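# Carry tube rack through self-closing door to desk

## Task

Move the tube rack from the counter, through the door that swings shut on its own, onto the desk. It must finish standing upright with each tube seated all the way down in a hole, and the door must be closed at the end. The rack and the tubes must never touch the floor. Either or both robots may be used. Afterwards open the gripper(s) and back away. No robot may fall over or be left leaning.

## Robot and tools

ROBOTS. Two identical Hello Robot Stretch 3 units, r1 and r2. Each has a two-wheel differential base (0.33 m long, 0.34 m wide, passive omni wheel at the rear) that cannot strafe, a vertical mast carrying a lift, and a telescoping arm that sticks out to the robot's RIGHT side. To move the gripper forward or back you drive the base. Turning in place pivots about a point 0.05 m behind the front edge; with the arm retracted and wrist folded the swept radius is 0.28 m, larger if the wrist is unfolded.

FRAMES. Base frame: origin on the floor between the drive wheels, x forward, y left, z up. hand_pose is reported in it, located where closed fingertips meet; with all wrist joints at zero its x axis is up, y points back along the arm to the mast, z toward the robot's rear. Odometry frame = base frame at the start; base_odometry counts wheel rotation (slip is counted as motion), heading positive left, -3.142 to 3.142. Each robot reports in its own frames, so only images, lidar_m, wrist_depth_mm and head_depth_mm reveal where the robots are relative to one another.

execute_actions. Argument "actions": a list holding one action or nothing (empty = just report). The action is an object keyed by "r1" and/or "r2"; each robot entry may contain:
- "base": exactly one of {"translate_m": d} (relative drive, metres, -1 to 1, positive forward, measured from the base position in the latest reported state) or {"rotate_rad": d} (relative in-place turn, radians, -3.2 to 3.2, positive = counter-clockwise seen from above).
- "joints": absolute targets by name: lift_m 0 to 1.1 (arm height on mast), arm_m 0 to 0.52 (extension), wrist_yaw_rad -1.345 to 4.42 (0 along arm, positive swings toward the front, 3.0 folded over base), wrist_pitch_rad -1.57 to 0.451 (0 level, negative tips fingers down), wrist_roll_rad -2.911 to 2.911 (0 fingers side by side, level), gripper_m -0.089 to 0.179 (larger is wider; the real fingertip gap is about 0.007 less when nearly shut and 0.025 less when fully open, zero below 0.007), head_pan_rad -3.953 to 1.73 (0 forward, positive left, -1.57 looks along the arm), head_tilt_rad -1.53 to 0.419 (negative down). Done tolerances: ±0.004 for lift, arm and gripper; ±0.02 for yaw, roll, pan, tilt; ±0.05 for pitch.
- "contact_limits": {"arm_m": effort percent 1 to 100}, stopping the arm motion (contact_stop) near that effort; lower is gentler, too low stops instantly; stays capped until the next action.
All motions in one action start at once and may finish separately; each action lasts at most 15 s. Anything not mentioned may keep pushing toward an older target without the status showing it. An unknown key or out-of-range number rejects the whole call. If a result reports a stop, later calls in the same reply are skipped. "cameras": list of r1_head_camera, r1_nav_camera, r1_wrist_camera, r2_head_camera, r2_nav_camera, r2_wrist_camera, or "all"; omitted/null = all, [] = none.

wait: {"seconds": 0 to 10}; commands nothing, returns state and images. zoom_image: {"camera": name, "region": [x0, y0, x1, y1]} in pixels of that camera's latest full image, top-left origin, at most 504x504. finished_scene: {"scene": current scene number} ends it irreversibly; the goal must already hold.

RESULT LINES. base_status/joint_status: how each commanded motion ended. "done" for the base means the wheels turned the full amount, slip included. "off_target": rest away from target, possibly still pushing. After contact_stop, time_out or torque_fault the old target is dropped; lift and arm go slack after contact_stop (a loaded slack lift can sink, or push up if fingers close on a surface). on_its_own covers uncommanded parts; "held at" is the held target, not the position. motor_effort: percent of maximum, positive toward higher values, bracket = peak (noisy, with fixed per-motor bias); positive wheel effort pushes forward. Effort outside rest range at rest suggests pushing or load. turned_by_wheels / turned_by_imu: turn since last result, left positive. base_tilt (degrees, forward/right positive) has a fixed bias up to about 4 degrees. lidar_m: 12 distances in metres from the base origin, 30-degree sectors, 1st straight ahead then counter-clockwise (4th left, 7th behind, 10th right), plane 0.17 m above floor, range 0.15–12, "-" = nothing; misses glass, thin legs and its own body; the mast and a low lift hide sectors 5, 6, 9, 10 partly. wrist_depth_mm (45–1000) and head_depth_mm (280–4000, sideways image): 7x7 grids of median depth from top-left. Camera calibration (intrinsics, T_world_to_cam into the carrying robot's base frame) is supplied and slightly inexact, more so at the wrist.

SPEED. Base reaches 0.30 m/s and 1.9 rad/s only when stowed (lift_m under 0.30, arm_m under 0.03, wrist_yaw_rad over 2.54); otherwise 0.10 m/s and 0.63 rad/s.

GRIPPER. Close to a value below the object width to grip (lower squeezes harder; a stall guard weakens over-squeezing, so heavy items may slip; resend a different value to re-squeeze). Release by opening at least 0.02 above the contact value. Neither reading nor "done" confirms a hold.

AVOID. Fold/unfold the wrist only with lift_m 0.32–0.95, wrist_pitch_rad -0.4, roll near 0; once folded lift may drop to 0.25. With yaw below -0.4 keep pitch at -0.5 or lower. Robots must never press against each other: once bases touch, even millimetres more is a hard press; no line reports robot contact. Shared carries are risky since two bases differ up to 2.5 cm per metre. Pushing a rigid thing with the gripper above about 0.45 m, repeat pushes, driving while holding something fixed, or snagging furniture (especially reversing) can tip the robot: reverse the last move in small steps, free the gripper, lower lift to about 0.2. Wrist servos shut off for 10 s after sustained strain (torque_fault). Avoid drops, slams, hard hits and objects touching the floor; loose objects may occasionally be nudged. The scene keeps running while you compose replies; robots hold the last command.

Each tool is called in YAML: its name, and indented under it one key for each argument.

## Session

execute_actions:
  actions: []

Scene clock: 0.00 s.
r1.base_odometry: x=+0.000 y=+0.000 heading=+0.000 (m, m, rad; r1's odometry frame)
r1.turned_by_wheels: +0.000 (rad since the last result)
r1.turned_by_imu: +0.000 (rad since the last result)
r1.base_tilt: forward=+0.4 right=+0.9 (deg)
r1.lidar_m: 0.94 0.97 0.71 0.68 0.70 0.94 1.07 1.11 1.49 2.80 1.37 0.98
r1.head_depth_mm: 909 909 910 913 907 909 904 / 910 905 905 902 906 906 900 / 904 900 904 901 899 906 900 / 906 901 902 903 896 897 898 / 898 898 899 898 896 892 894 / 897 895 895 894 891 893 892 / 893 897 892 886 890 885 889
r1.base_status: not commanded
r1.joint_positions: lift_m=+0.464 arm_m=+0.001 wrist_yaw_rad=+2.797 wrist_pitch_rad=-0.392 wrist_roll_rad=-0.014 gripper_m=+0.037 head_pan_rad=-0.007 head_tilt_rad=+0.005
r1.joint_status: not commanded
r1.motor_effort: left_wheel=+0 right_wheel=+0 lift_m=+29 arm_m=+0 wrist_yaw_rad=+0 wrist_pitch_rad=+5 wrist_roll_rad=+1 gripper_m=+1 head_pan_rad=+0 head_tilt_rad=+1 (%)
r1.hand_pose: x=+0.0556 y=+0.0687 z=+0.4827 quat_wxyz=(+0.255, +0.702, +0.019, +0.665) (m; r1's base frame)
r1.wrist_depth_mm: 574 609 674 742 835 921 846 / - 671 707 795 906 - 845 / - 713 783 862 - - 887 / - 786 869 976 - 996 910 / 760 853 862 858 872 829 808 / 749 - 729 709 679 711 703 / 635 620 626 643 630 618 604
r2.base_odometry: x=+0.000 y=+0.000 heading=+0.000 (m, m, rad; r2's odometry frame)
r2.turned_by_wheels: +0.000 (rad since the last result)
r2.turned_by_imu: +0.000 (rad since the last result)
r2.base_tilt: forward=-1.1 right=-1.2 (deg)
r2.lidar_m: 2.28 1.08 0.80 0.77 0.81 0.89 0.86 0.90 1.25 1.85 1.93 2.36
r2.head_depth_mm: 1847 2676 2812 2866 2220 2178 2216 / 1907 2696 2798 2794 2201 2210 2243 / 1907 2808 2837 2842 2217 2230 2243 / 1902 2856 2853 2861 2225 2220 2231 / 1884 2835 2837 2878 2263 2230 2215 / 1893 2718 2846 2867 2804 2787 2238 / 1900 2202 2175 2157 2141 2144 2039
r2.base_status: not commanded
r2.joint_positions: lift_m=+0.398 arm_m=-0.001 wrist_yaw_rad=+3.081 wrist_pitch_rad=-0.576 wrist_roll_rad=-0.016 gripper_m=+0.037 head_pan_rad=-0.006 head_tilt_rad=-0.005
r2.joint_status: not commanded
r2.motor_effort: left_wheel=+1 right_wheel=+0 lift_m=+29 arm_m=+0 wrist_yaw_rad=+1 wrist_pitch_rad=+7 wrist_roll_rad=-1 gripper_m=+0 head_pan_rad=-1 head_tilt_rad=+1 (%)
r2.hand_pose: x=-0.0090 y=+0.0576 z=+0.3769 quat_wxyz=(+0.220, +0.678, +0.182, +0.677) (m; r2's base frame)
r2.wrist_depth_mm: 734 741 745 754 779 763 757 / 798 831 - 836 845 882 887 / 862 879 - 902 905 896 891 / 759 754 748 755 747 724 728 / 644 642 647 633 652 628 614 / 555 562 - - 545 542 534 / 505 507 - - 482 482 474
pictures: r1_head_camera (sideways: a quarter turn clockwise sets it upright), r1_nav_camera (sideways: a quarter turn counterclockwise sets it upright), r1_wrist_camera, r2_head_camera (sideways: a quarter turn clockwise sets it upright), r2_nav_camera (sideways: a quarter turn counterclockwise sets it upright), r2_wrist_camera
Images, in order (width x height): r1_head_camera 896x504, r1_nav_camera 672x504, r1_wrist_camera 644x364, r2_head_camera 896x504, r2_nav_camera 672x504, r2_wrist_camera 644x364.

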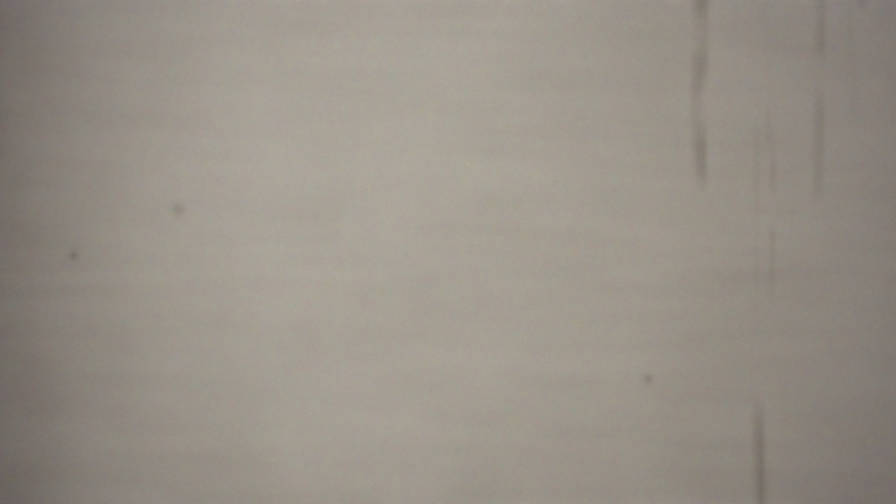

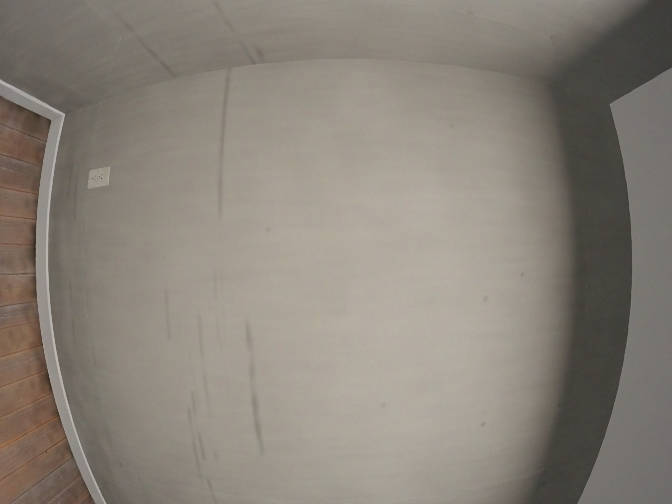

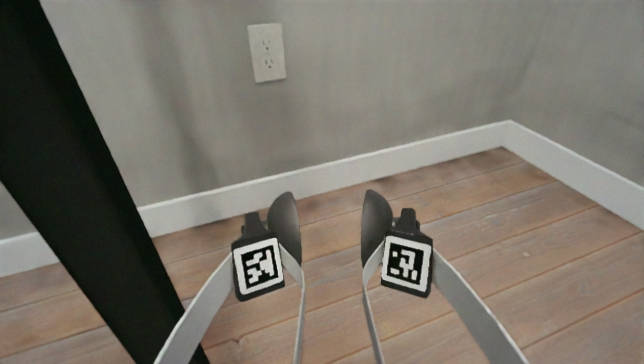

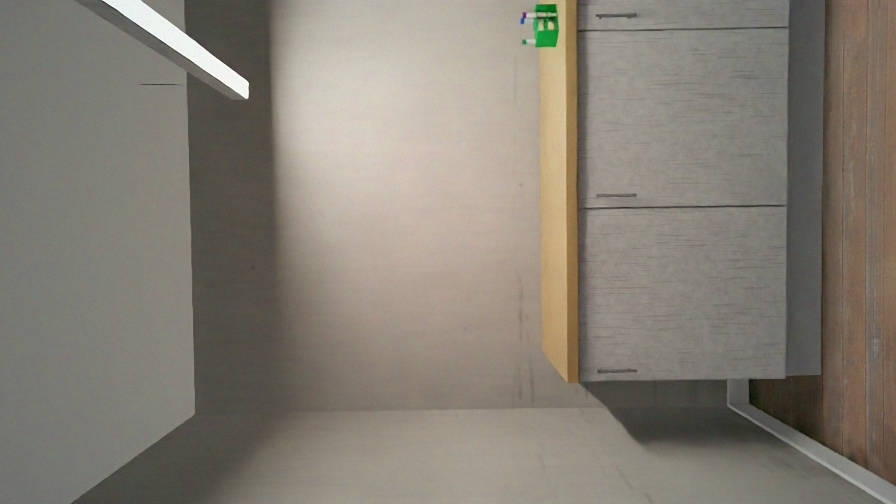

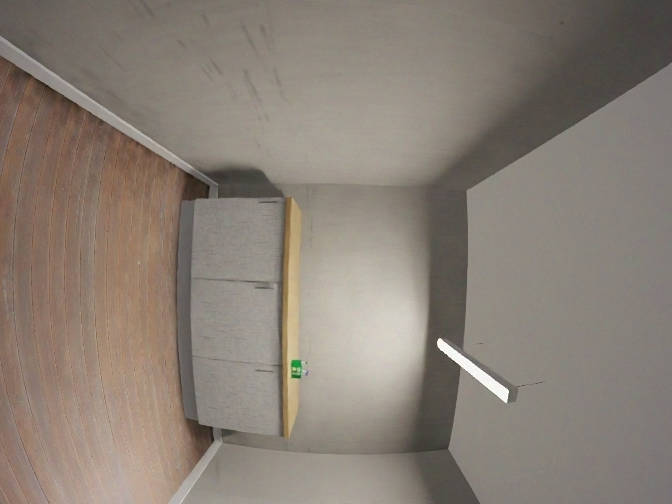

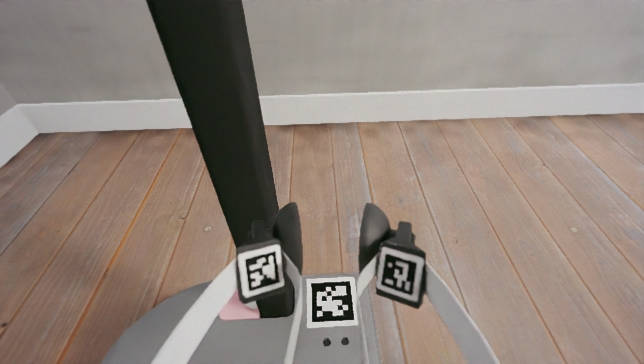

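execute_actions:
  actions:
    - {"r1":{"joints":{"head_pan_rad":-1.57,"head_tilt_rad":-0.3}},"r2":{"joints":{"head_pan_rad":-1.4,"head_tilt_rad":-0.3}}}
  cameras: ["r1_head_camera","r1_nav_camera","r2_head_camera","r2_nav_camera"]

Scene clock: 12.43 s.
r1.base_odometry: x=+0.000 y=+0.000 heading=+0.000 (m, m, rad; r1's odometry frame)
r1.turned_by_wheels: +0.000 (rad since the last result)
r1.turned_by_imu: +0.001 (rad since the last result)
r1.base_tilt: forward=+0.4 right=+0.9 (deg)
r1.lidar_m: 0.94 0.97 0.70 0.68 0.70 0.94 1.07 1.11 1.49 2.79 1.37 0.98
r1.head_depth_mm: 2756 2873 3009 3138 2815 2033 1589 / 2752 2825 2994 3209 2806 2034 1590 / 2716 2899 3030 3214 2787 2012 1585 / 2729 2832 3051 3145 2761 2002 1564 / 2694 2871 2996 2426 2754 2000 1572 / 2739 2906 2998 1981 2612 1986 1560 / 2747 2865 2971 1975 1661 1786 1552
r1.base_status: not commanded
r1.joint_positions: lift_m=+0.464 arm_m=+0.001 wrist_yaw_rad=+2.797 wrist_pitch_rad=-0.392 wrist_roll_rad=-0.014 gripper_m=+0.037 head_pan_rad=-1.563 head_tilt_rad=-0.296
r1.joint_status: all done
r1.motor_effort: left_wheel=+0(0) right_wheel=+0(0) lift_m=+29(29) arm_m=+0(0) wrist_yaw_rad=+1(0) wrist_pitch_rad=+6(6) wrist_roll_rad=+1(1) gripper_m=+1(0) head_pan_rad=-2(31) head_tilt_rad=-3(27) (%)
r1.hand_pose: x=+0.0556 y=+0.0687 z=+0.4827 quat_wxyz=(+0.255, +0.702, +0.019, +0.665) (m; r1's base frame)
r1.wrist_depth_mm: 575 609 665 745 836 906 818 / - 652 717 819 913 - 863 / - 725 786 896 983 - 878 / - 771 858 979 - - 909 / 756 841 880 861 851 819 833 / 730 - 717 736 687 712 699 / 641 621 632 631 621 616 603
r2.base_odometry: x=+0.000 y=+0.000 heading=+0.000 (m, m, rad; r2's odometry frame)
r2.turned_by_wheels: +0.000 (rad since the last result)
r2.turned_by_imu: -0.001 (rad since the last result)
r2.base_tilt: forward=-1.1 right=-1.2 (deg)
r2.lidar_m: 2.28 1.08 0.80 0.77 0.81 0.89 0.86 0.90 1.25 1.84 1.93 2.35
r2.head_depth_mm: 1527 1610 1694 1807 1913 1962 1520 / 1582 1654 1718 1840 1950 1930 1530 / 1599 1674 1785 1881 1990 1933 1521 / 1638 1720 1817 1915 2059 1948 1540 / 1666 1762 1868 1991 2096 1979 1547 / 1701 1789 1872 2033 2136 1993 1538 / 1727 1826 1941 2052 2226 2003 1542
r2.base_status: not commanded
r2.joint_positions: lift_m=+0.398 arm_m=-0.001 wrist_yaw_rad=+3.081 wrist_pitch_rad=-0.576 wrist_roll_rad=-0.016 gripper_m=+0.037 head_pan_rad=-1.393 head_tilt_rad=-0.296
r2.joint_status: all done
r2.motor_effort: left_wheel=+0(1) right_wheel=+0(0) lift_m=+29(29) arm_m=+0(0) wrist_yaw_rad=+0(1) wrist_pitch_rad=+7(7) wrist_roll_rad=-1(1) gripper_m=+1(1) head_pan_rad=-3(35) head_tilt_rad=-1(16) (%)
r2.hand_pose: x=-0.0090 y=+0.0576 z=+0.3769 quat_wxyz=(+0.220, +0.678, +0.182, +0.677) (m; r2's base frame)
r2.wrist_depth_mm: 726 749 747 738 758 775 778 / 826 846 - 838 873 862 889 / 864 881 - 878 927 869 879 / 778 747 749 751 735 722 729 / 657 653 654 626 650 617 615 / 556 562 - - 547 551 549 / 493 509 - - 487 481 478
pictures: r1_head_camera (sideways: a quarter turn clockwise sets it upright), r1_nav_camera (sideways: a quarter turn counterclockwise sets it upright), r2_head_camera (sideways: a quarter turn clockwise sets it upright), r2_nav_camera (sideways: a quarter turn counterclockwise sets it upright)
camera_calibration (this result's frames):
r1_head_camera: T_world_to_cam=[[-0.0103339, 0.307457, -0.951506, 1.25941], [0.999933, -0.00177599, -0.0114337, 0.00821763], [-0.00520523, -0.95156, -0.307418, 0.357292], [0, 0, 0, 1]] pos_world=[0.00665728, -0.047215, 1.30827]
r1_nav_camera: T_world_to_cam=[[-0.0256169, -0.2952, 0.955092, -1.19614], [-0.998405, -0.0405237, -0.0393037, 0.10517], [0.0503063, -0.954576, -0.293691, 0.337716], [0, 0, 0, 1]] pos_world=[0.0573721, -0.0264608, 1.24574]
r2_head_camera: T_world_to_cam=[[-0.0216976, 0.291554, -0.956308, 1.26775], [0.98023, 0.194366, 0.0370169, -0.0522511], [0.196666, -0.936599, -0.290008, 0.337423], [0, 0, 0, 1]] pos_world=[0.0123657, -0.0434323, 1.31215]
r2_nav_camera: T_world_to_cam=[[0.0744788, -0.292255, 0.953436, -1.20641], [-0.980017, -0.198285, 0.0157753, 0.0383745], [0.184442, -0.935559, -0.301183, 0.349555], [0, 0, 0, 1]] pos_world=[0.0629875, -0.0179423, 1.25491]
Images, in order (width x height): r1_head_camera 896x504, r1_nav_camera 672x504, r2_head_camera 896x504, r2_nav_camera 672x504.

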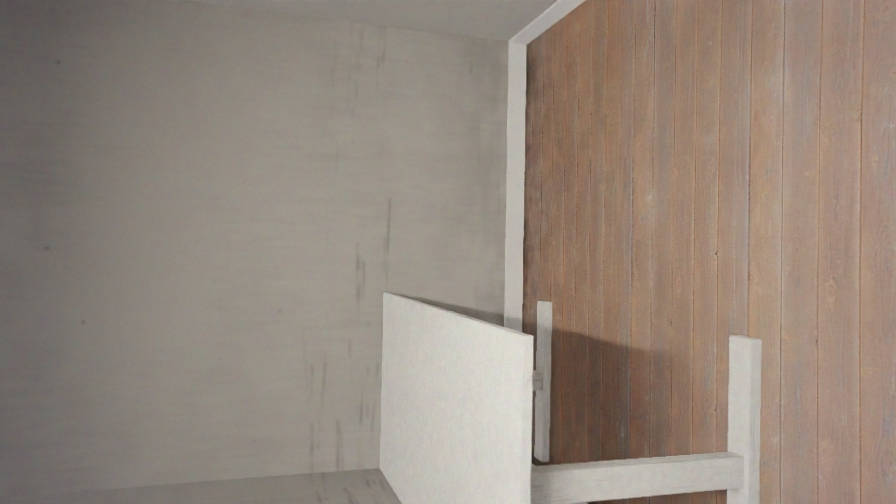

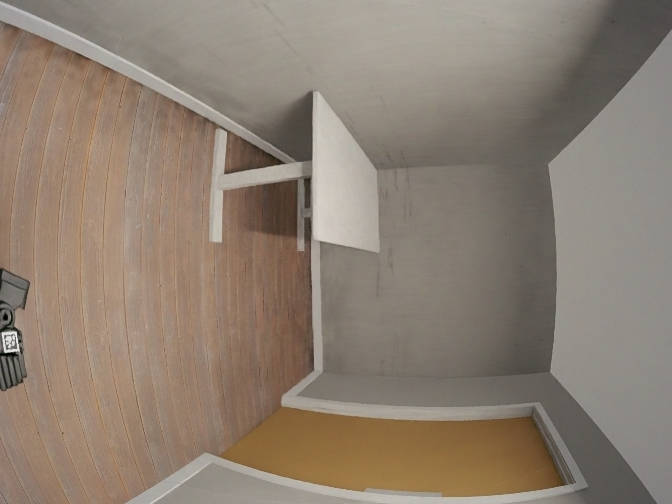

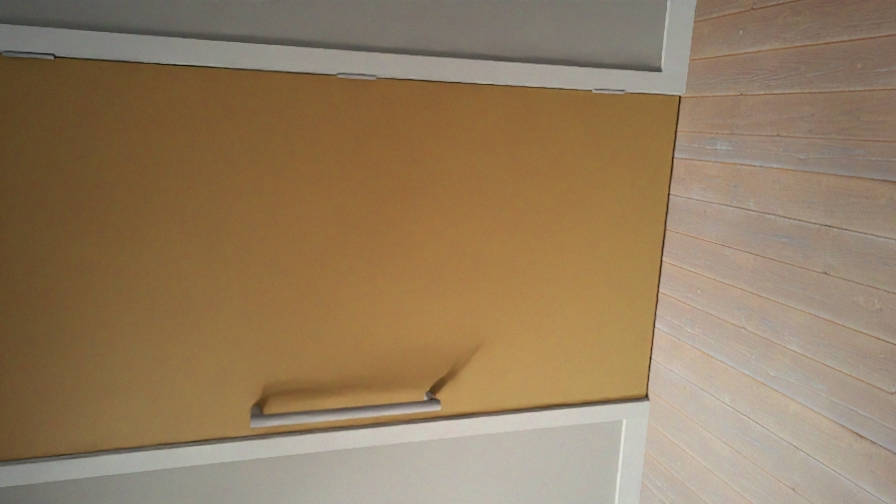

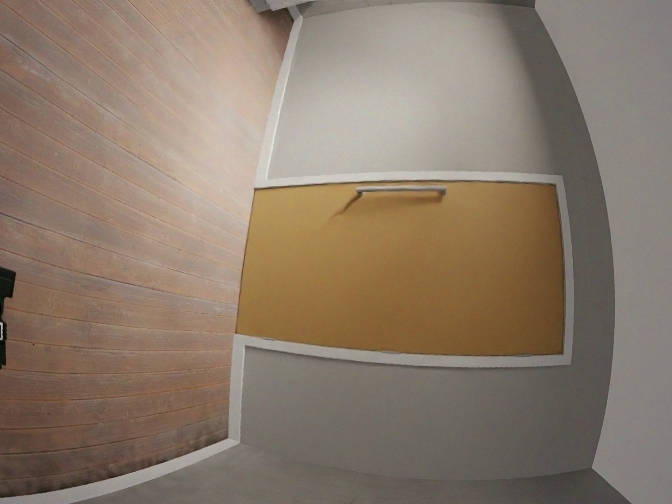

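execute_actions:
  actions:
    - {"r1":{"base":{"rotate_rad":-1.57},"joints":{"wrist_yaw_rad":3.0,"lift_m":0.28,"head_pan_rad":-0.7,"head_tilt_rad":-0.5}},"r2":{"base":{"rotate_rad":-0.46},"joints":{"lift_m":0.27,"wrist_pitch_rad":-0.4,"head_pan_rad":0.2,"head_tilt_rad":-0.3}}}
  cameras: ["r1_head_camera"]

execute_actions:
  actions:
    - {"r1":{"base":{"translate_m":1.0},"joints":{"head_pan_rad":-1.2}},"r2":{"base":{"translate_m":1.0}}}
  cameras: ["r1_head_camera","r2_head_camera"]

Scene clock: 45.47 s.
r1.base_odometry: x=+0.000 y=+0.000 heading=-1.570 (m, m, rad; r1's odometry frame)
r1.turned_by_wheels: -1.570 (rad since the last result)
r1.turned_by_imu: -1.590 (rad since the last result)
r1.base_tilt: forward=+0.4 right=+0.9 (deg)
r1.lidar_m: 2.79 1.38 0.99 0.94 0.97 0.71 0.68 0.70 0.93 1.07 1.10 1.48
r1.head_depth_mm: 1044 1097 1181 1251 1352 1462 1348 / 1133 1201 1290 1383 1507 1555 1349 / 1240 1330 1422 1550 1706 1610 1342 / 1357 1479 1608 1759 1892 1612 1332 / 1636 1787 1977 2173 2062 1606 1342 / 1839 2047 2269 2479 2035 1602 1318 / 2065 2320 2585 2651 2024 1591 1326
r1.base_status: done
r1.joint_positions: lift_m=+0.281 arm_m=+0.001 wrist_yaw_rad=+2.997 wrist_pitch_rad=-0.392 wrist_roll_rad=-0.014 gripper_m=+0.037 head_pan_rad=-0.707 head_tilt_rad=-0.494
r1.joint_status: all done
r1.motor_effort: left_wheel=+2(9) right_wheel=-2(8) lift_m=+14(25) arm_m=+0(0) wrist_yaw_rad=+4(2) wrist_pitch_rad=+6(6) wrist_roll_rad=+1(1) gripper_m=+1(1) head_pan_rad=+2(29) head_tilt_rad=-4(25) (%)
r1.hand_pose: x=+0.0115 y=+0.0796 z=+0.2990 quat_wxyz=(+0.187, +0.697, +0.089, +0.687) (m; r1's base frame)
r1.wrist_depth_mm: 846 - 915 935 - - - / 902 - 978 - - - - / 938 920 927 901 894 867 843 / 728 719 727 713 698 695 668 / 613 588 - 587 591 575 570 / 503 512 - - 473 484 479 / 449 - - - 421 427 424
r2.base_odometry: x=+0.000 y=+0.000 heading=-0.460 (m, m, rad; r2's odometry frame)
r2.turned_by_wheels: -0.460 (rad since the last result)
r2.turned_by_imu: -0.457 (rad since the last result)
r2.base_tilt: forward=-1.1 right=-1.2 (deg)
r2.lidar_m: 2.32 2.28 1.03 0.79 0.78 0.82 0.88 0.86 0.92 1.33 1.84 1.97
r2.head_depth_mm: 2807 2925 3106 3227 2675 1933 1523 / 2743 2841 2945 2513 2604 1943 1517 / 2728 2812 2917 2484 2549 1961 1522 / 2559 2736 2860 2378 2474 1957 1525 / 2598 2677 2802 2310 2460 1941 1542 / 2469 2629 2694 2282 2364 1955 1530 / 2417 2561 2632 2215 2337 1965 1546
r2.base_status: done
r2.joint_positions: lift_m=+0.270 arm_m=-0.001 wrist_yaw_rad=+3.081 wrist_pitch_rad=-0.422 wrist_roll_rad=-0.016 gripper_m=+0.037 head_pan_rad=+0.193 head_tilt_rad=-0.297
r2.joint_status: all done
r2.motor_effort: left_wheel=+5(11) right_wheel=-2(8) lift_m=+20(25) arm_m=+0(1) wrist_yaw_rad=+0(0) wrist_pitch_rad=+12(12) wrist_roll_rad=+0(0) gripper_m=+0(1) head_pan_rad=+3(35) head_tilt_rad=-1(2) (%)
r2.hand_pose: x=-0.0077 y=+0.0797 z=+0.2821 quat_wxyz=(+0.168, +0.690, +0.129, +0.692) (m; r2's base frame)
r2.wrist_depth_mm: 580 612 739 801 960 - - / 612 670 807 879 - - - / 646 704 - 865 920 935 924 / 679 719 717 699 704 700 689 / 583 577 572 568 593 572 557 / 487 505 - - - 474 477 / 438 - - - 405 405 402
pictures: r1_head_camera (sideways: a quarter turn clockwise sets it upright)
camera_calibration (this result's frames):
r1_head_camera: T_world_to_cam=[[-0.376563, 0.311358, -0.8725, 1.15855], [0.655076, 0.755449, -0.0131379, 0.0125367], [0.655039, -0.576501, -0.488437, 0.588829], [0, 0, 0, 1]] pos_world=[0.0423502, -0.0307346, 1.29861]
Images, in order (width x height): r1_head_camera 896x504.

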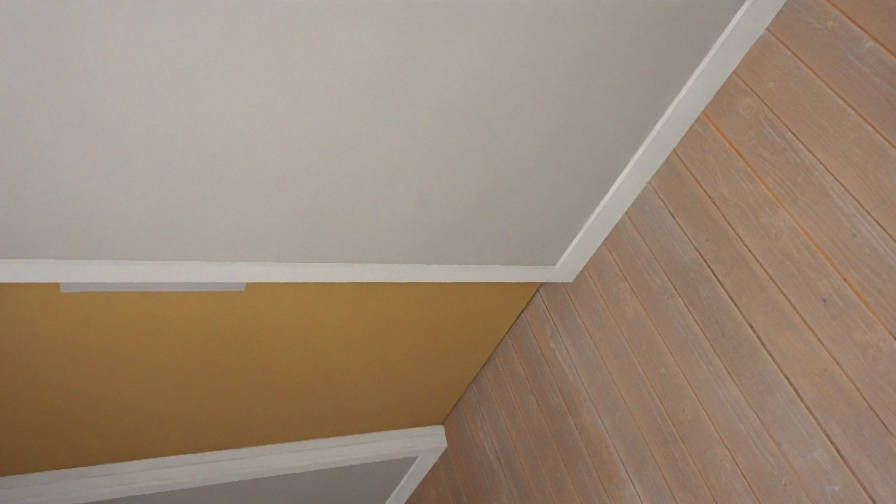

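Scene clock: 50.50 s.
r1.base_odometry: x=+0.001 y=-1.000 heading=-1.570 (m, m, rad; r1's odometry frame)
r1.turned_by_wheels: +0.000 (rad since the last result)
r1.turned_by_imu: +0.003 (rad since the last result)
r1.base_tilt: forward=+0.4 right=+0.8 (deg)
r1.lidar_m: 2.07 1.42 0.74 0.97 1.00 1.34 1.68 1.53 1.09 1.04 1.06 1.54
r1.head_depth_mm: 844 906 980 1074 1171 1296 1351 / 871 934 1016 1107 1224 1368 1346 / 944 983 1069 1162 1294 1422 1344 / 1001 1086 1172 1302 1444 1563 1334 / 1029 1117 1228 1376 1524 1618 1339 / 1070 1167 1288 1413 1607 1601 1326 / 1116 1219 1344 1496 1698 1601 1334
r1.base_status: done
r1.joint_positions: lift_m=+0.281 arm_m=+0.001 wrist_yaw_rad=+2.997 wrist_pitch_rad=-0.393 wrist_roll_rad=-0.014 gripper_m=+0.037 head_pan_rad=-1.193 head_tilt_rad=-0.494
r1.joint_status: all done
r1.motor_effort: left_wheel=+2(10) right_wheel=-2(6) lift_m=+14(14) arm_m=+0(0) wrist_yaw_rad=+4(3) wrist_pitch_rad=+6(6) wrist_roll_rad=+1(1) gripper_m=+0(0) head_pan_rad=-2(22) head_tilt_rad=-3(3) (%)
r1.hand_pose: x=+0.0114 y=+0.0796 z=+0.2990 quat_wxyz=(+0.187, +0.697, +0.089, +0.687) (m; r1's base frame)
r1.wrist_depth_mm: 864 - 926 982 - - - / 936 - - - - 972 - / 989 910 931 915 872 783 854 / 728 717 725 713 699 691 659 / 602 594 - 589 586 568 548 / 503 514 - - 481 493 481 / 453 - - - 423 420 420
r2.base_odometry: x=+0.896 y=-0.444 heading=-0.460 (m, m, rad; r2's odometry frame)
r2.turned_by_wheels: +0.000 (rad since the last result)
r2.turned_by_imu: +0.009 (rad since the last result)
r2.base_tilt: forward=-1.1 right=-1.3 (deg)
r2.lidar_m: 1.39 1.37 1.47 1.22 1.21 1.28 1.81 1.77 1.86 1.45 1.41 1.52
r2.head_depth_mm: 1907 2003 2142 2210 2367 1855 1519 / 1848 1947 2083 1525 1577 1701 1520 / 1815 1900 2030 1488 1540 1648 1516 / 1762 1849 1948 1447 1496 1594 1519 / 1740 1807 1906 1419 1461 1566 1555 / 1697 1780 1887 1380 1407 1505 1537 / 1653 1738 1820 1387 1386 1470 1553
r2.base_status: done
r2.joint_positions: lift_m=+0.270 arm_m=-0.001 wrist_yaw_rad=+3.081 wrist_pitch_rad=-0.422 wrist_roll_rad=-0.016 gripper_m=+0.037 head_pan_rad=+0.193 head_tilt_rad=-0.297
r2.joint_status: not commanded
r2.motor_effort: left_wheel=+2(16) right_wheel=-1(5) lift_m=+20(19) arm_m=+0(0) wrist_yaw_rad=+0(0) wrist_pitch_rad=+12(12) wrist_roll_rad=+0(1) gripper_m=+1(0) head_pan_rad=+3(3) head_tilt_rad=-1(1) (%)
r2.hand_pose: x=-0.0077 y=+0.0798 z=+0.2822 quat_wxyz=(+0.168, +0.690, +0.129, +0.693) (m; r2's base frame)
r2.wrist_depth_mm: 871 950 - - - - - / 946 - - - - - - / 918 950 - 914 910 913 894 / 731 745 710 706 698 700 686 / 585 578 574 563 584 558 553 / 486 495 - - - 476 470 / 433 - - - 404 405 404
pictures: r1_head_camera (sideways: a quarter turn clockwise sets it upright), r2_head_camera (sideways: a quarter turn clockwise sets it upright)
camera_calibration (this result's frames):
r1_head_camera: T_world_to_cam=[[-0.187742, 0.451558, -0.872266, 1.1571], [0.932038, 0.362123, -0.0131414, 0.0108519], [0.309934, -0.815452, -0.488855, 0.591478], [0, 0, 0, 1]] pos_world=[0.0238021, -0.0441042, 1.29858]
r2_head_camera: T_world_to_cam=[[-0.292312, -0.0262976, -0.955961, 1.26895], [-0.20904, 0.977205, 0.0370379, -0.0450239], [0.933197, 0.210661, -0.291146, 0.334411], [0, 0, 0, 1]] pos_world=[0.0494452, 0.00692036, 1.3121]
Images, in order (width x height): r1_head_camera 896x504, r2_head_camera 896x504.

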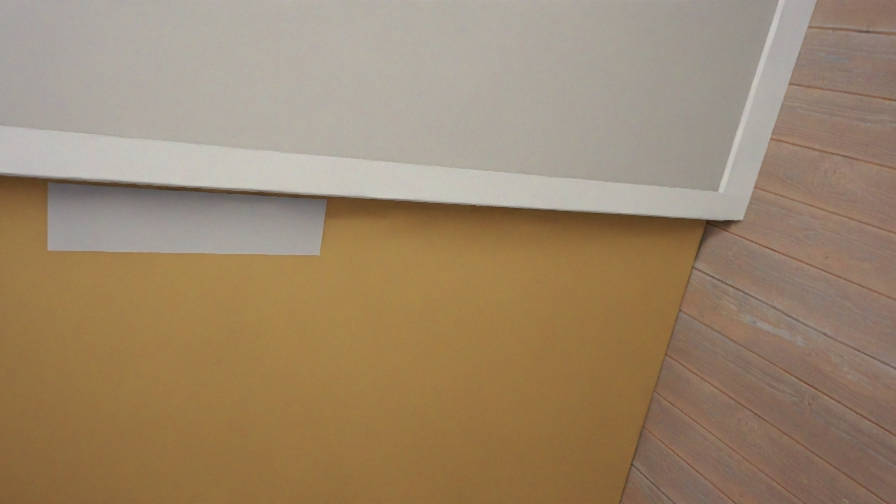

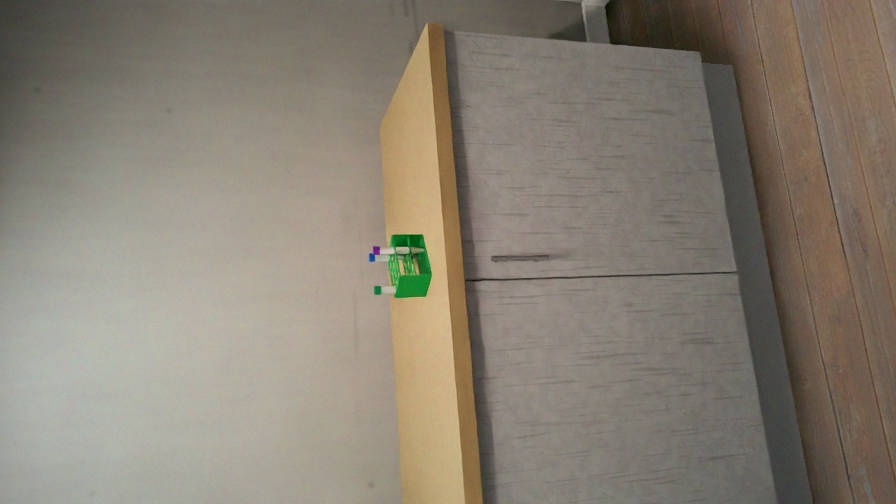

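zoom_image:
  camera: "r2_head_camera"
  region: [350,210,470,320]

execute_actions:
  actions:
    - {"r1":{"base":{"translate_m":0.7}},"r2":{"base":{"translate_m":0.85}}}
  cameras: []

execute_actions:
  actions:
    - {"r1":{"base":{"rotate_rad":-1.55},"joints":{"head_pan_rad":0,"head_tilt_rad":-0.9}},"r2":{"base":{"rotate_rad":2.02},"joints":{"head_pan_rad":-1.57,"head_tilt_rad":-0.5}}}
  cameras: ["r1_head_camera","r2_head_camera"]

Region (350, 210, 470, 320) of r2_head_camera's 896x504 image, scaled by 4.200, with more detail than that image has; it fills the top 462 rows of this view, and the rest is white.

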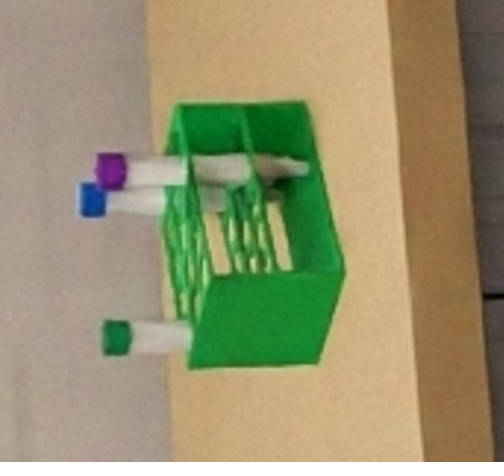

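Scene clock: 65.57 s.
r1.base_odometry: x=+0.002 y=-1.700 heading=-1.570 (m, m, rad; r1's odometry frame)
r1.turned_by_wheels: +0.000 (rad since the last result)
r1.turned_by_imu: +0.003 (rad since the last result)
r1.base_tilt: forward=+0.4 right=+1.0 (deg)
r1.lidar_m: 1.37 1.18 1.04 0.59 0.57 1.37 2.38 1.49 1.09 1.09 1.13 1.41
r1.head_depth_mm: 885 956 1030 1127 1222 1365 1347 / 916 987 1068 1169 1292 1431 1337 / 951 1022 1104 1218 1351 1480 1343 / 979 1065 1158 1280 1427 1534 1332 / 1017 1105 1201 1332 1479 1572 1339 / 998 1073 1176 1299 1465 1565 1338 / 1015 1119 1231 1380 1563 1594 1334
r1.base_status: done
r1.joint_positions: lift_m=+0.281 arm_m=+0.001 wrist_yaw_rad=+2.997 wrist_pitch_rad=-0.393 wrist_roll_rad=-0.014 gripper_m=+0.037 head_pan_rad=-1.193 head_tilt_rad=-0.494
r1.joint_status: not commanded
r1.motor_effort: left_wheel=+2(10) right_wheel=-2(6) lift_m=+15(15) arm_m=+0(0) wrist_yaw_rad=+3(4) wrist_pitch_rad=+6(6) wrist_roll_rad=+0(1) gripper_m=+0(1) head_pan_rad=-2(2) head_tilt_rad=-5(4) (%)
r1.hand_pose: x=+0.0114 y=+0.0796 z=+0.2990 quat_wxyz=(+0.187, +0.697, +0.089, +0.687) (m; r1's base frame)
r1.wrist_depth_mm: 883 - 956 - - - - / 933 - - - - - - / 946 931 894 924 873 858 874 / 749 724 742 714 692 695 682 / 606 598 - 578 591 566 567 / 507 501 - - 474 479 475 / 457 - - - 424 423 419
r2.base_odometry: x=+1.658 y=-0.821 heading=-0.460 (m, m, rad; r2's odometry frame)
r2.turned_by_wheels: +0.000 (rad since the last result)
r2.turned_by_imu: +0.007 (rad since the last result)
r2.base_tilt: forward=-1.1 right=-1.3 (deg)
r2.lidar_m: 0.60 0.59 0.63 0.94 1.57 1.67 2.47 2.55 1.38 1.08 1.06 0.76
r2.head_depth_mm: 1141 1202 1279 1364 817 708 768 / 1111 1173 1243 1309 822 689 746 / 1082 1139 1202 1261 822 675 722 / 1057 1125 1180 1236 825 659 697 / 1041 1093 1155 1203 829 647 678 / 1029 1062 1122 1178 744 624 660 / 998 1050 1104 1153 719 619 636
r2.base_status: done
r2.joint_positions: lift_m=+0.270 arm_m=-0.001 wrist_yaw_rad=+3.081 wrist_pitch_rad=-0.422 wrist_roll_rad=-0.016 gripper_m=+0.037 head_pan_rad=+0.193 head_tilt_rad=-0.297
r2.joint_status: not commanded
r2.motor_effort: left_wheel=+1(16) right_wheel=+0(5) lift_m=+20(20) arm_m=-1(0) wrist_yaw_rad=+1(0) wrist_pitch_rad=+12(12) wrist_roll_rad=+0(1) gripper_m=+0(0) head_pan_rad=+2(3) head_tilt_rad=-2(1) (%)
r2.hand_pose: x=-0.0077 y=+0.0798 z=+0.2822 quat_wxyz=(+0.168, +0.690, +0.129, +0.693) (m; r2's base frame)
r2.wrist_depth_mm: - - - - 808 601 478 / - - - - 882 635 491 / 963 961 - 938 857 711 520 / 738 698 703 701 703 684 583 / 574 573 577 574 578 557 571 / 481 503 - - - 478 463 / 431 - - - 410 406 407
pictures: none
No camera images: the call's "cameras" was empty. Leave "cameras" out to get every camera's image.

Scene clock: 68.20 s.
r1.base_odometry: x=+0.002 y=-1.700 heading=-3.120 (m, m, rad; r1's odometry frame)
r1.turned_by_wheels: -1.550 (rad since the last result)
r1.turned_by_imu: -1.536 (rad since the last result)
r1.base_tilt: forward=+0.4 right=+0.9 (deg)
r1.lidar_m: 1.09 1.13 1.42 1.37 1.40 1.03 0.57 0.58 1.44 2.38 1.42 1.09
r1.head_depth_mm: 974 1124 1293 1536 1435 1269 1136 / 977 1136 1347 1594 1437 1262 1132 / 978 1134 1348 1578 1425 1263 1130 / 979 1136 1354 1587 1431 1259 1135 / 982 1144 1345 1569 1430 1258 1128 / 990 1143 1363 1575 1418 1262 1126 / 987 1145 1370 1595 1417 1253 1124
r1.base_status: done
r1.joint_positions: lift_m=+0.281 arm_m=+0.001 wrist_yaw_rad=+2.999 wrist_pitch_rad=-0.393 wrist_roll_rad=-0.014 gripper_m=+0.037 head_pan_rad=-0.006 head_tilt_rad=-0.893
r1.joint_status: all done
r1.motor_effort: left_wheel=+2(14) right_wheel=-3(51) lift_m=+15(15) arm_m=+0(0) wrist_yaw_rad=+2(3) wrist_pitch_rad=+6(6) wrist_roll_rad=+1(1) gripper_m=+0(0) head_pan_rad=+3(31) head_tilt_rad=-4(33) (%)
r1.hand_pose: x=+0.0112 y=+0.0795 z=+0.2988 quat_wxyz=(+0.187, +0.696, +0.090, +0.687) (m; r1's base frame)
r1.wrist_depth_mm: - - - - - - - / - - - - - - - / 948 918 909 906 908 893 852 / 726 730 718 713 705 684 663 / 594 594 - 591 573 569 560 / 508 521 - - 476 482 476 / 457 - - - 420 419 418
r2.base_odometry: x=+1.658 y=-0.821 heading=+1.560 (m, m, rad; r2's odometry frame)
r2.turned_by_wheels: +2.020 (rad since the last result)
r2.turned_by_imu: +1.996 (rad since the last result)
r2.base_tilt: forward=-1.1 right=-1.2 (deg)
r2.lidar_m: 1.56 1.63 2.27 2.55 1.48 1.10 1.06 1.11 0.60 0.59 0.62 0.87
r2.head_depth_mm: 1002 1098 1153 810 668 766 876 / 1011 1089 1164 813 670 766 885 / 1012 1095 1161 791 687 776 894 / 1010 1101 1172 756 689 783 903 / 1017 1094 1177 780 695 789 912 / 1023 1102 1179 828 700 793 920 / 1022 1114 1195 832 705 802 926
r2.base_status: done
r2.joint_positions: lift_m=+0.270 arm_m=-0.001 wrist_yaw_rad=+3.081 wrist_pitch_rad=-0.422 wrist_roll_rad=-0.016 gripper_m=+0.037 head_pan_rad=-1.563 head_tilt_rad=-0.494
r2.joint_status: all done
r2.motor_effort: left_wheel=-3(13) right_wheel=+2(12) lift_m=+20(20) arm_m=-1(0) wrist_yaw_rad=+0(0) wrist_pitch_rad=+12(12) wrist_roll_rad=-1(1) gripper_m=+1(0) head_pan_rad=-2(35) head_tilt_rad=-2(13) (%)
r2.hand_pose: x=-0.0077 y=+0.0798 z=+0.2822 quat_wxyz=(+0.168, +0.690, +0.129, +0.693) (m; r2's base frame)
r2.wrist_depth_mm: - - - - - - - / - - - - - - - / 973 941 - 910 928 896 885 / 738 712 717 704 709 699 693 / 589 579 571 570 579 562 557 / 492 499 - - - 474 475 / 434 - - - 407 406 405
pictures: r1_head_camera (sideways: a quarter turn clockwise sets it upright), r2_head_camera (sideways: a quarter turn clockwise sets it upright)
camera_calibration (this result's frames):
r1_head_camera: T_world_to_cam=[[-0.789446, -0.00285921, -0.613813, 0.823899], [0.00801711, 0.999856, -0.0149685, 0.0188597], [0.613768, -0.0167378, -0.789309, 0.980446], [0, 0, 0, 1]] pos_world=[0.0485059, -0.0000907593, 1.27988]
r2_head_camera: T_world_to_cam=[[0.0265894, 0.473588, -0.880345, 1.16832], [0.999049, 0.0178518, 0.0397782, -0.0559509], [0.0345542, -0.880565, -0.472663, 0.576111], [0, 0, 0, 1]] pos_world=[0.00492563, -0.0450022, 1.30306]
Images, in order (width x height): r1_head_camera 896x504, r2_head_camera 896x504.

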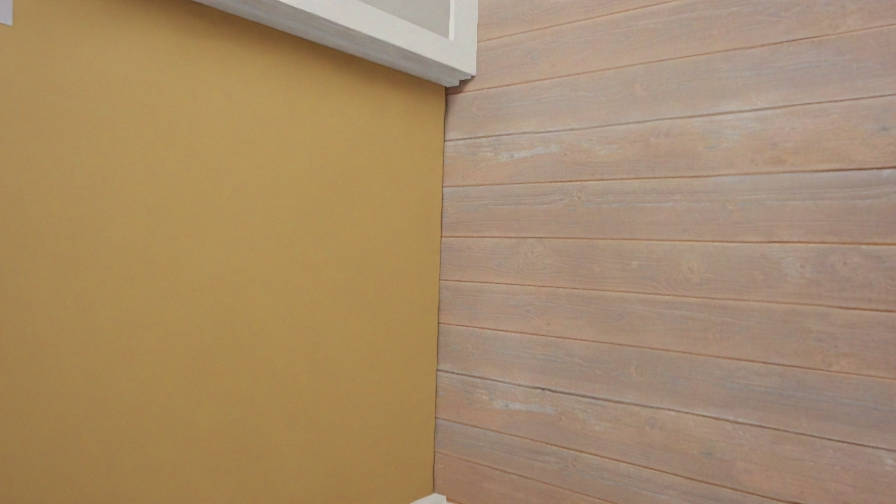

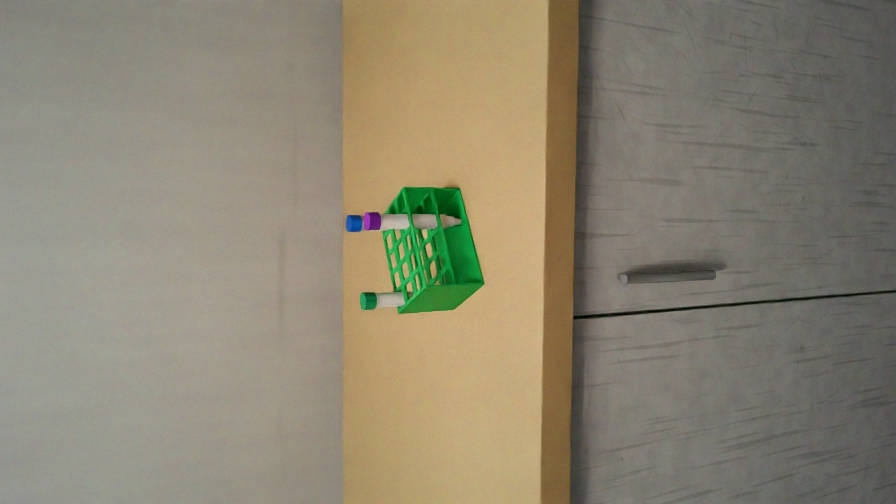

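zoom_image:
  camera: "r2_head_camera"
  region: [330,170,500,330]

Region (330, 170, 500, 330) of r2_head_camera's 896x504 image, scaled by 2.965, with more detail than that image has; it fills the top 474 rows of this view, and the rest is white.

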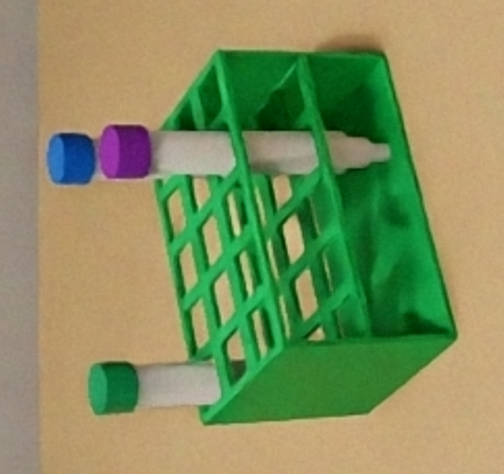

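execute_actions:
  actions:
    - {"r1":{"base":{"translate_m":0.98},"joints":{"head_pan_rad":-1.57,"head_tilt_rad":-0.6}},"r2":{"base":{"rotate_rad":0.42},"joints":{"lift_m":0.9}}}
  cameras: []

execute_actions:
  actions:
    - {"r1":{"joints":{"lift_m":0.33}},"r2":{"base":{"translate_m":-0.27},"joints":{"wrist_yaw_rad":0,"gripper_m":0.175}}}
  cameras: []

execute_actions:
  actions:
    - {"r1":{"base":{"translate_m":0.3}},"r2":{"joints":{"wrist_pitch_rad":0.0,"wrist_roll_rad":0,"head_tilt_rad":-0.6}}}
  cameras: ["r1_nav_camera","r2_head_camera","r2_wrist_camera"]

Scene clock: 102.03 s.
r1.base_odometry: x=-0.978 y=-1.722 heading=-3.119 (m, m, rad; r1's odometry frame)
r1.turned_by_wheels: +0.000 (rad since the last result)
r1.turned_by_imu: +0.004 (rad since the last result)
r1.base_tilt: forward=+0.4 right=+1.0 (deg)
r1.lidar_m: - 0.15 0.16 0.45 1.41 1.83 1.54 2.06 2.47 0.40 0.15 -
r1.head_depth_mm: 2066 2258 2508 2321 1790 1487 1267 / 2058 2266 2512 2298 1797 1470 1251 / 2052 2265 2527 2320 1795 1478 1257 / 912 1116 1441 1895 1674 1393 1223 / 338 373 417 471 540 638 755 / 331 364 400 442 470 491 510 / 316 310 315 317 323 330 339
r1.base_status: done
r1.joint_positions: lift_m=+0.281 arm_m=+0.001 wrist_yaw_rad=+2.999 wrist_pitch_rad=-0.393 wrist_roll_rad=-0.014 gripper_m=+0.037 head_pan_rad=-1.563 head_tilt_rad=-0.606
r1.joint_status: all done
r1.motor_effort: left_wheel=+2(11) right_wheel=-2(6) lift_m=+15(15) arm_m=-1(1) wrist_yaw_rad=+1(1) wrist_pitch_rad=+6(6) wrist_roll_rad=+1(1) gripper_m=+0(0) head_pan_rad=-1(31) head_tilt_rad=+3(24) (%)
r1.hand_pose: x=+0.0112 y=+0.0795 z=+0.2988 quat_wxyz=(+0.187, +0.696, +0.090, +0.687) (m; r1's base frame)
r1.wrist_depth_mm: - - - 579 293 175 124 / - - - 650 303 178 127 / 931 890 927 717 318 184 128 / 736 733 720 703 326 187 131 / 599 581 - 583 280 192 133 / 511 518 - - 412 194 135 / 453 - - - 374 189 138
r2.base_odometry: x=+1.658 y=-0.821 heading=+1.980 (m, m, rad; r2's odometry frame)
r2.turned_by_wheels: +0.420 (rad since the last result)
r2.turned_by_imu: +0.414 (rad since the last result)
r2.base_tilt: forward=-1.1 right=-1.2 (deg)
r2.lidar_m: 1.59 2.06 2.54 1.64 1.13 1.07 1.08 0.62 0.59 0.60 0.78 1.56
r2.head_depth_mm: 992 1066 1130 733 649 709 - / 1033 1120 1178 811 681 769 848 / 1079 1173 1225 813 734 826 910 / 1129 1238 1286 816 787 893 992 / 1196 1299 1292 817 850 975 1076 / 1248 1381 1314 865 919 1079 1277 / 1319 1451 1319 909 999 1185 1324
r2.base_status: done
r2.joint_positions: lift_m=+0.900 arm_m=-0.001 wrist_yaw_rad=+3.081 wrist_pitch_rad=-0.421 wrist_roll_rad=-0.016 gripper_m=+0.037 head_pan_rad=-1.563 head_tilt_rad=-0.494
r2.joint_status: all done
r2.motor_effort: left_wheel=-3(14) right_wheel=+2(10) lift_m=+36(38) arm_m=-1(0) wrist_yaw_rad=+1(0) wrist_pitch_rad=+12(12) wrist_roll_rad=-1(1) gripper_m=+0(0) head_pan_rad=-3(2) head_tilt_rad=-3(2) (%)
r2.hand_pose: x=-0.0077 y=+0.0798 z=+0.9116 quat_wxyz=(+0.168, +0.690, +0.128, +0.693) (m; r2's base frame)
r2.wrist_depth_mm: 863 - - - - - - / 874 - - - - - - / 940 - - - - - - / 911 - - - - - - / 938 - - - - - - / 971 - - - - - - / - - - - - - -
pictures: none
No camera images: the call's "cameras" was empty. Leave "cameras" out to get every camera's image.

Scene clock: 106.20 s.
r1.base_odometry: x=-0.978 y=-1.722 heading=-3.119 (m, m, rad; r1's odometry frame)
r1.turned_by_wheels: +0.000 (rad since the last result)
r1.turned_by_imu: +0.001 (rad since the last result)
r1.base_tilt: forward=+0.4 right=+0.9 (deg)
r1.lidar_m: - 0.15 0.16 0.45 1.41 1.84 1.54 2.06 2.48 0.40 0.15 -
r1.head_depth_mm: 2060 2245 2538 2298 1810 1478 1261 / 2058 2272 2500 2274 1797 1476 1252 / 2047 2259 2520 2278 1793 1469 1249 / 913 1116 1428 1881 1675 1395 1220 / 340 374 417 472 540 641 753 / 331 363 400 443 468 491 511 / 316 310 315 318 322 330 339
r1.base_status: not commanded
r1.joint_positions: lift_m=+0.329 arm_m=+0.001 wrist_yaw_rad=+2.999 wrist_pitch_rad=-0.393 wrist_roll_rad=-0.014 gripper_m=+0.037 head_pan_rad=-1.563 head_tilt_rad=-0.606
r1.joint_status: all done
r1.motor_effort: left_wheel=+2(2) right_wheel=-2(2) lift_m=+39(44) arm_m=-1(0) wrist_yaw_rad=+2(2) wrist_pitch_rad=+6(6) wrist_roll_rad=+1(1) gripper_m=+0(0) head_pan_rad=-3(2) head_tilt_rad=+2(2) (%)
r1.hand_pose: x=+0.0112 y=+0.0795 z=+0.3477 quat_wxyz=(+0.187, +0.696, +0.090, +0.687) (m; r1's base frame)
r1.wrist_depth_mm: - - - 596 294 175 124 / - - - 649 305 180 127 / - - - 745 319 183 128 / 826 833 800 770 331 188 131 / 676 679 - 654 282 193 133 / 571 567 - 560 417 196 135 / 498 505 - - 374 189 138
r2.base_odometry: x=+1.765 y=-1.069 heading=+1.980 (m, m, rad; r2's odometry frame)
r2.turned_by_wheels: +0.000 (rad since the last result)
r2.turned_by_imu: -0.003 (rad since the last result)
r2.base_tilt: forward=-1.1 right=-1.2 (deg)
r2.lidar_m: 1.83 2.38 2.67 1.27 0.87 0.82 0.83 0.49 0.47 0.48 0.62 1.45
r2.head_depth_mm: 898 960 1033 807 591 524 - / 933 998 1082 805 595 595 - / 974 1055 1118 710 597 617 - / 1022 1111 1184 736 626 694 808 / 1065 1172 1223 821 667 742 906 / 1128 1234 1302 828 710 835 988 / 1190 1311 1314 832 785 924 1123
r2.base_status: done
r2.joint_positions: lift_m=+0.900 arm_m=-0.001 wrist_yaw_rad=+0.002 wrist_pitch_rad=-0.421 wrist_roll_rad=-0.016 gripper_m=+0.175 head_pan_rad=-1.563 head_tilt_rad=-0.494
r2.joint_status: all done
r2.motor_effort: left_wheel=-2(11) right_wheel=+2(3) lift_m=+36(35) arm_m=-1(0) wrist_yaw_rad=-1(1) wrist_pitch_rad=+12(12) wrist_roll_rad=-1(0) gripper_m=+0(84) head_pan_rad=-3(2) head_tilt_rad=-3(2) (%)
r2.hand_pose: x=-0.0211 y=-0.3678 z=+0.9116 quat_wxyz=(+0.697, +0.150, -0.685, -0.146) (m; r2's base frame)
r2.wrist_depth_mm: 904 864 840 413 727 651 614 / 476 445 433 415 417 410 405 / 557 406 318 291 287 283 279 / 699 497 392 308 245 223 212 / 950 582 448 356 295 245 200 / - 725 540 413 332 294 231 / - - 682 484 378 312 273
pictures: none
No camera images: the call's "cameras" was empty. Leave "cameras" out to get every camera's image.

Scene clock: 110.60 s.
r1.base_odometry: x=-1.278 y=-1.728 heading=-3.119 (m, m, rad; r1's odometry frame)
r1.turned_by_wheels: +0.000 (rad since the last result)
r1.turned_by_imu: -0.085 (rad since the last result)
r1.base_tilt: forward=+0.4 right=+0.8 (deg)
r1.lidar_m: 0.15 - 0.15 0.18 0.45 1.83 1.82 2.30 0.44 0.43 1.30 0.20
r1.head_depth_mm: 333 362 404 452 518 627 1225 / 461 416 421 466 528 618 738 / 753 766 773 785 794 804 813 / 2010 2173 2293 2111 1716 1431 1255 / 2057 2270 2534 2266 1765 1471 1250 / 2041 2213 2436 2183 1792 1457 1253 / 2035 1751 1842 2013 1659 1457 1248
r1.base_status: done
r1.joint_positions: lift_m=+0.329 arm_m=+0.001 wrist_yaw_rad=+2.999 wrist_pitch_rad=-0.394 wrist_roll_rad=-0.014 gripper_m=+0.037 head_pan_rad=-1.563 head_tilt_rad=-0.605
r1.joint_status: not commanded
r1.motor_effort: left_wheel=+4(65) right_wheel=+0(23) lift_m=+39(39) arm_m=-1(0) wrist_yaw_rad=+2(1) wrist_pitch_rad=+7(6) wrist_roll_rad=+1(1) gripper_m=+0(0) head_pan_rad=-3(17) head_tilt_rad=+3(12) (%)
r1.hand_pose: x=+0.0111 y=+0.0795 z=+0.3476 quat_wxyz=(+0.187, +0.696, +0.090, +0.687) (m; r1's base frame)
r1.wrist_depth_mm: - - 324 231 180 147 123 / - - 363 254 193 155 130 / - - 405 282 209 166 136 / 837 818 465 319 225 176 144 / 667 670 - 353 229 190 153 / 569 566 - 403 303 200 163 / 495 512 - - 304 211 173
r2.base_odometry: x=+1.765 y=-1.069 heading=+1.980 (m, m, rad; r2's odometry frame)
r2.turned_by_wheels: +0.000 (rad since the last result)
r2.turned_by_imu: -0.001 (rad since the last result)
r2.base_tilt: forward=-1.1 right=-1.2 (deg)
r2.lidar_m: 1.84 2.38 2.67 1.04 0.87 0.82 0.83 0.50 0.47 0.48 0.62 1.45
r2.head_depth_mm: 901 976 958 681 544 - - / 932 1020 959 682 566 - - / 973 1071 912 686 584 - - / 1025 1132 971 685 665 826 990 / 1073 1199 975 691 736 875 1162 / 1129 1252 983 722 798 978 1213 / 1187 1317 992 760 875 1091 1243
r2.base_status: not commanded
r2.joint_positions: lift_m=+0.900 arm_m=-0.001 wrist_yaw_rad=+0.002 wrist_pitch_rad=-0.026 wrist_roll_rad=-0.008 gripper_m=+0.175 head_pan_rad=-1.563 head_tilt_rad=-0.592
r2.joint_status: all done
r2.motor_effort: left_wheel=-3(2) right_wheel=+2(2) lift_m=+36(35) arm_m=+0(0) wrist_yaw_rad=-2(2) wrist_pitch_rad=+14(15) wrist_roll_rad=+4(4) gripper_m=+1(0) head_pan_rad=-2(3) head_tilt_rad=-3(10) (%)
r2.hand_pose: x=-0.0210 y=-0.3993 z=+1.0077 quat_wxyz=(+0.710, +0.010, -0.704, -0.009) (m; r2's base frame)
r2.wrist_depth_mm: - - - 893 785 710 632 / - - - 929 801 724 650 / - - - 935 832 733 665 / 844 823 817 468 822 719 658 / 516 504 457 416 448 461 438 / 612 404 337 314 308 311 326 / 594 475 369 282 248 235 226
pictures: r1_nav_camera (sideways: a quarter turn counterclockwise sets it upright), r2_head_camera (sideways: a quarter turn clockwise sets it upright), r2_wrist_camera
camera_calibration (this result's frames):
r1_nav_camera: T_world_to_cam=[[-0.0235165, -0.571828, 0.820036, -1.01996], [-0.998519, -0.0268115, -0.0473311, 0.115604], [0.0490516, -0.819935, -0.570351, 0.69773], [0, 0, 0, 1]] pos_world=[0.0572224, -0.00804929, 1.23983]
r2_head_camera: T_world_to_cam=[[0.0260012, 0.557403, -0.829835, 1.10246], [0.999081, 0.0137982, 0.0405724, -0.05698], [0.0340654, -0.830127, -0.556532, 0.685236], [0, 0, 0, 1]] pos_world=[0.0049196, -0.0448946, 1.29853]
r2_wrist_camera: T_world_to_cam=[[-0.999163, -0.0310717, 0.026614, -0.0606248], [-0.0320084, 0.188559, -0.98154, 1.09878], [0.0254798, -0.98157, -0.189396, -0.0401976], [0, 0, 0, 1]] pos_world=[-0.0243797, -0.248525, 1.0725]
Images, in order (width x height): r1_nav_camera 672x504, r2_head_camera 896x504, r2_wrist_camera 644x364.

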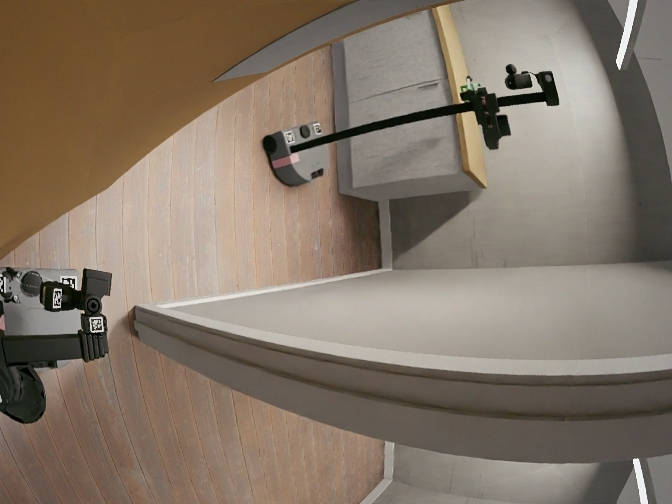

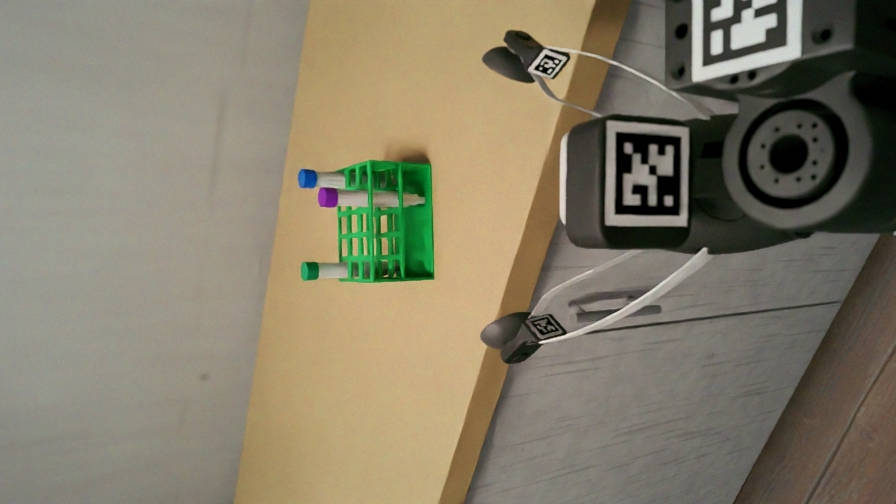

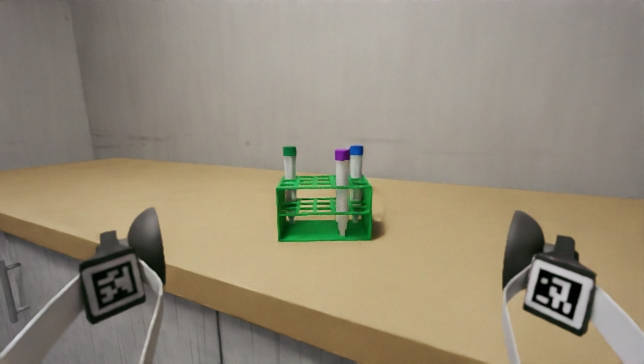

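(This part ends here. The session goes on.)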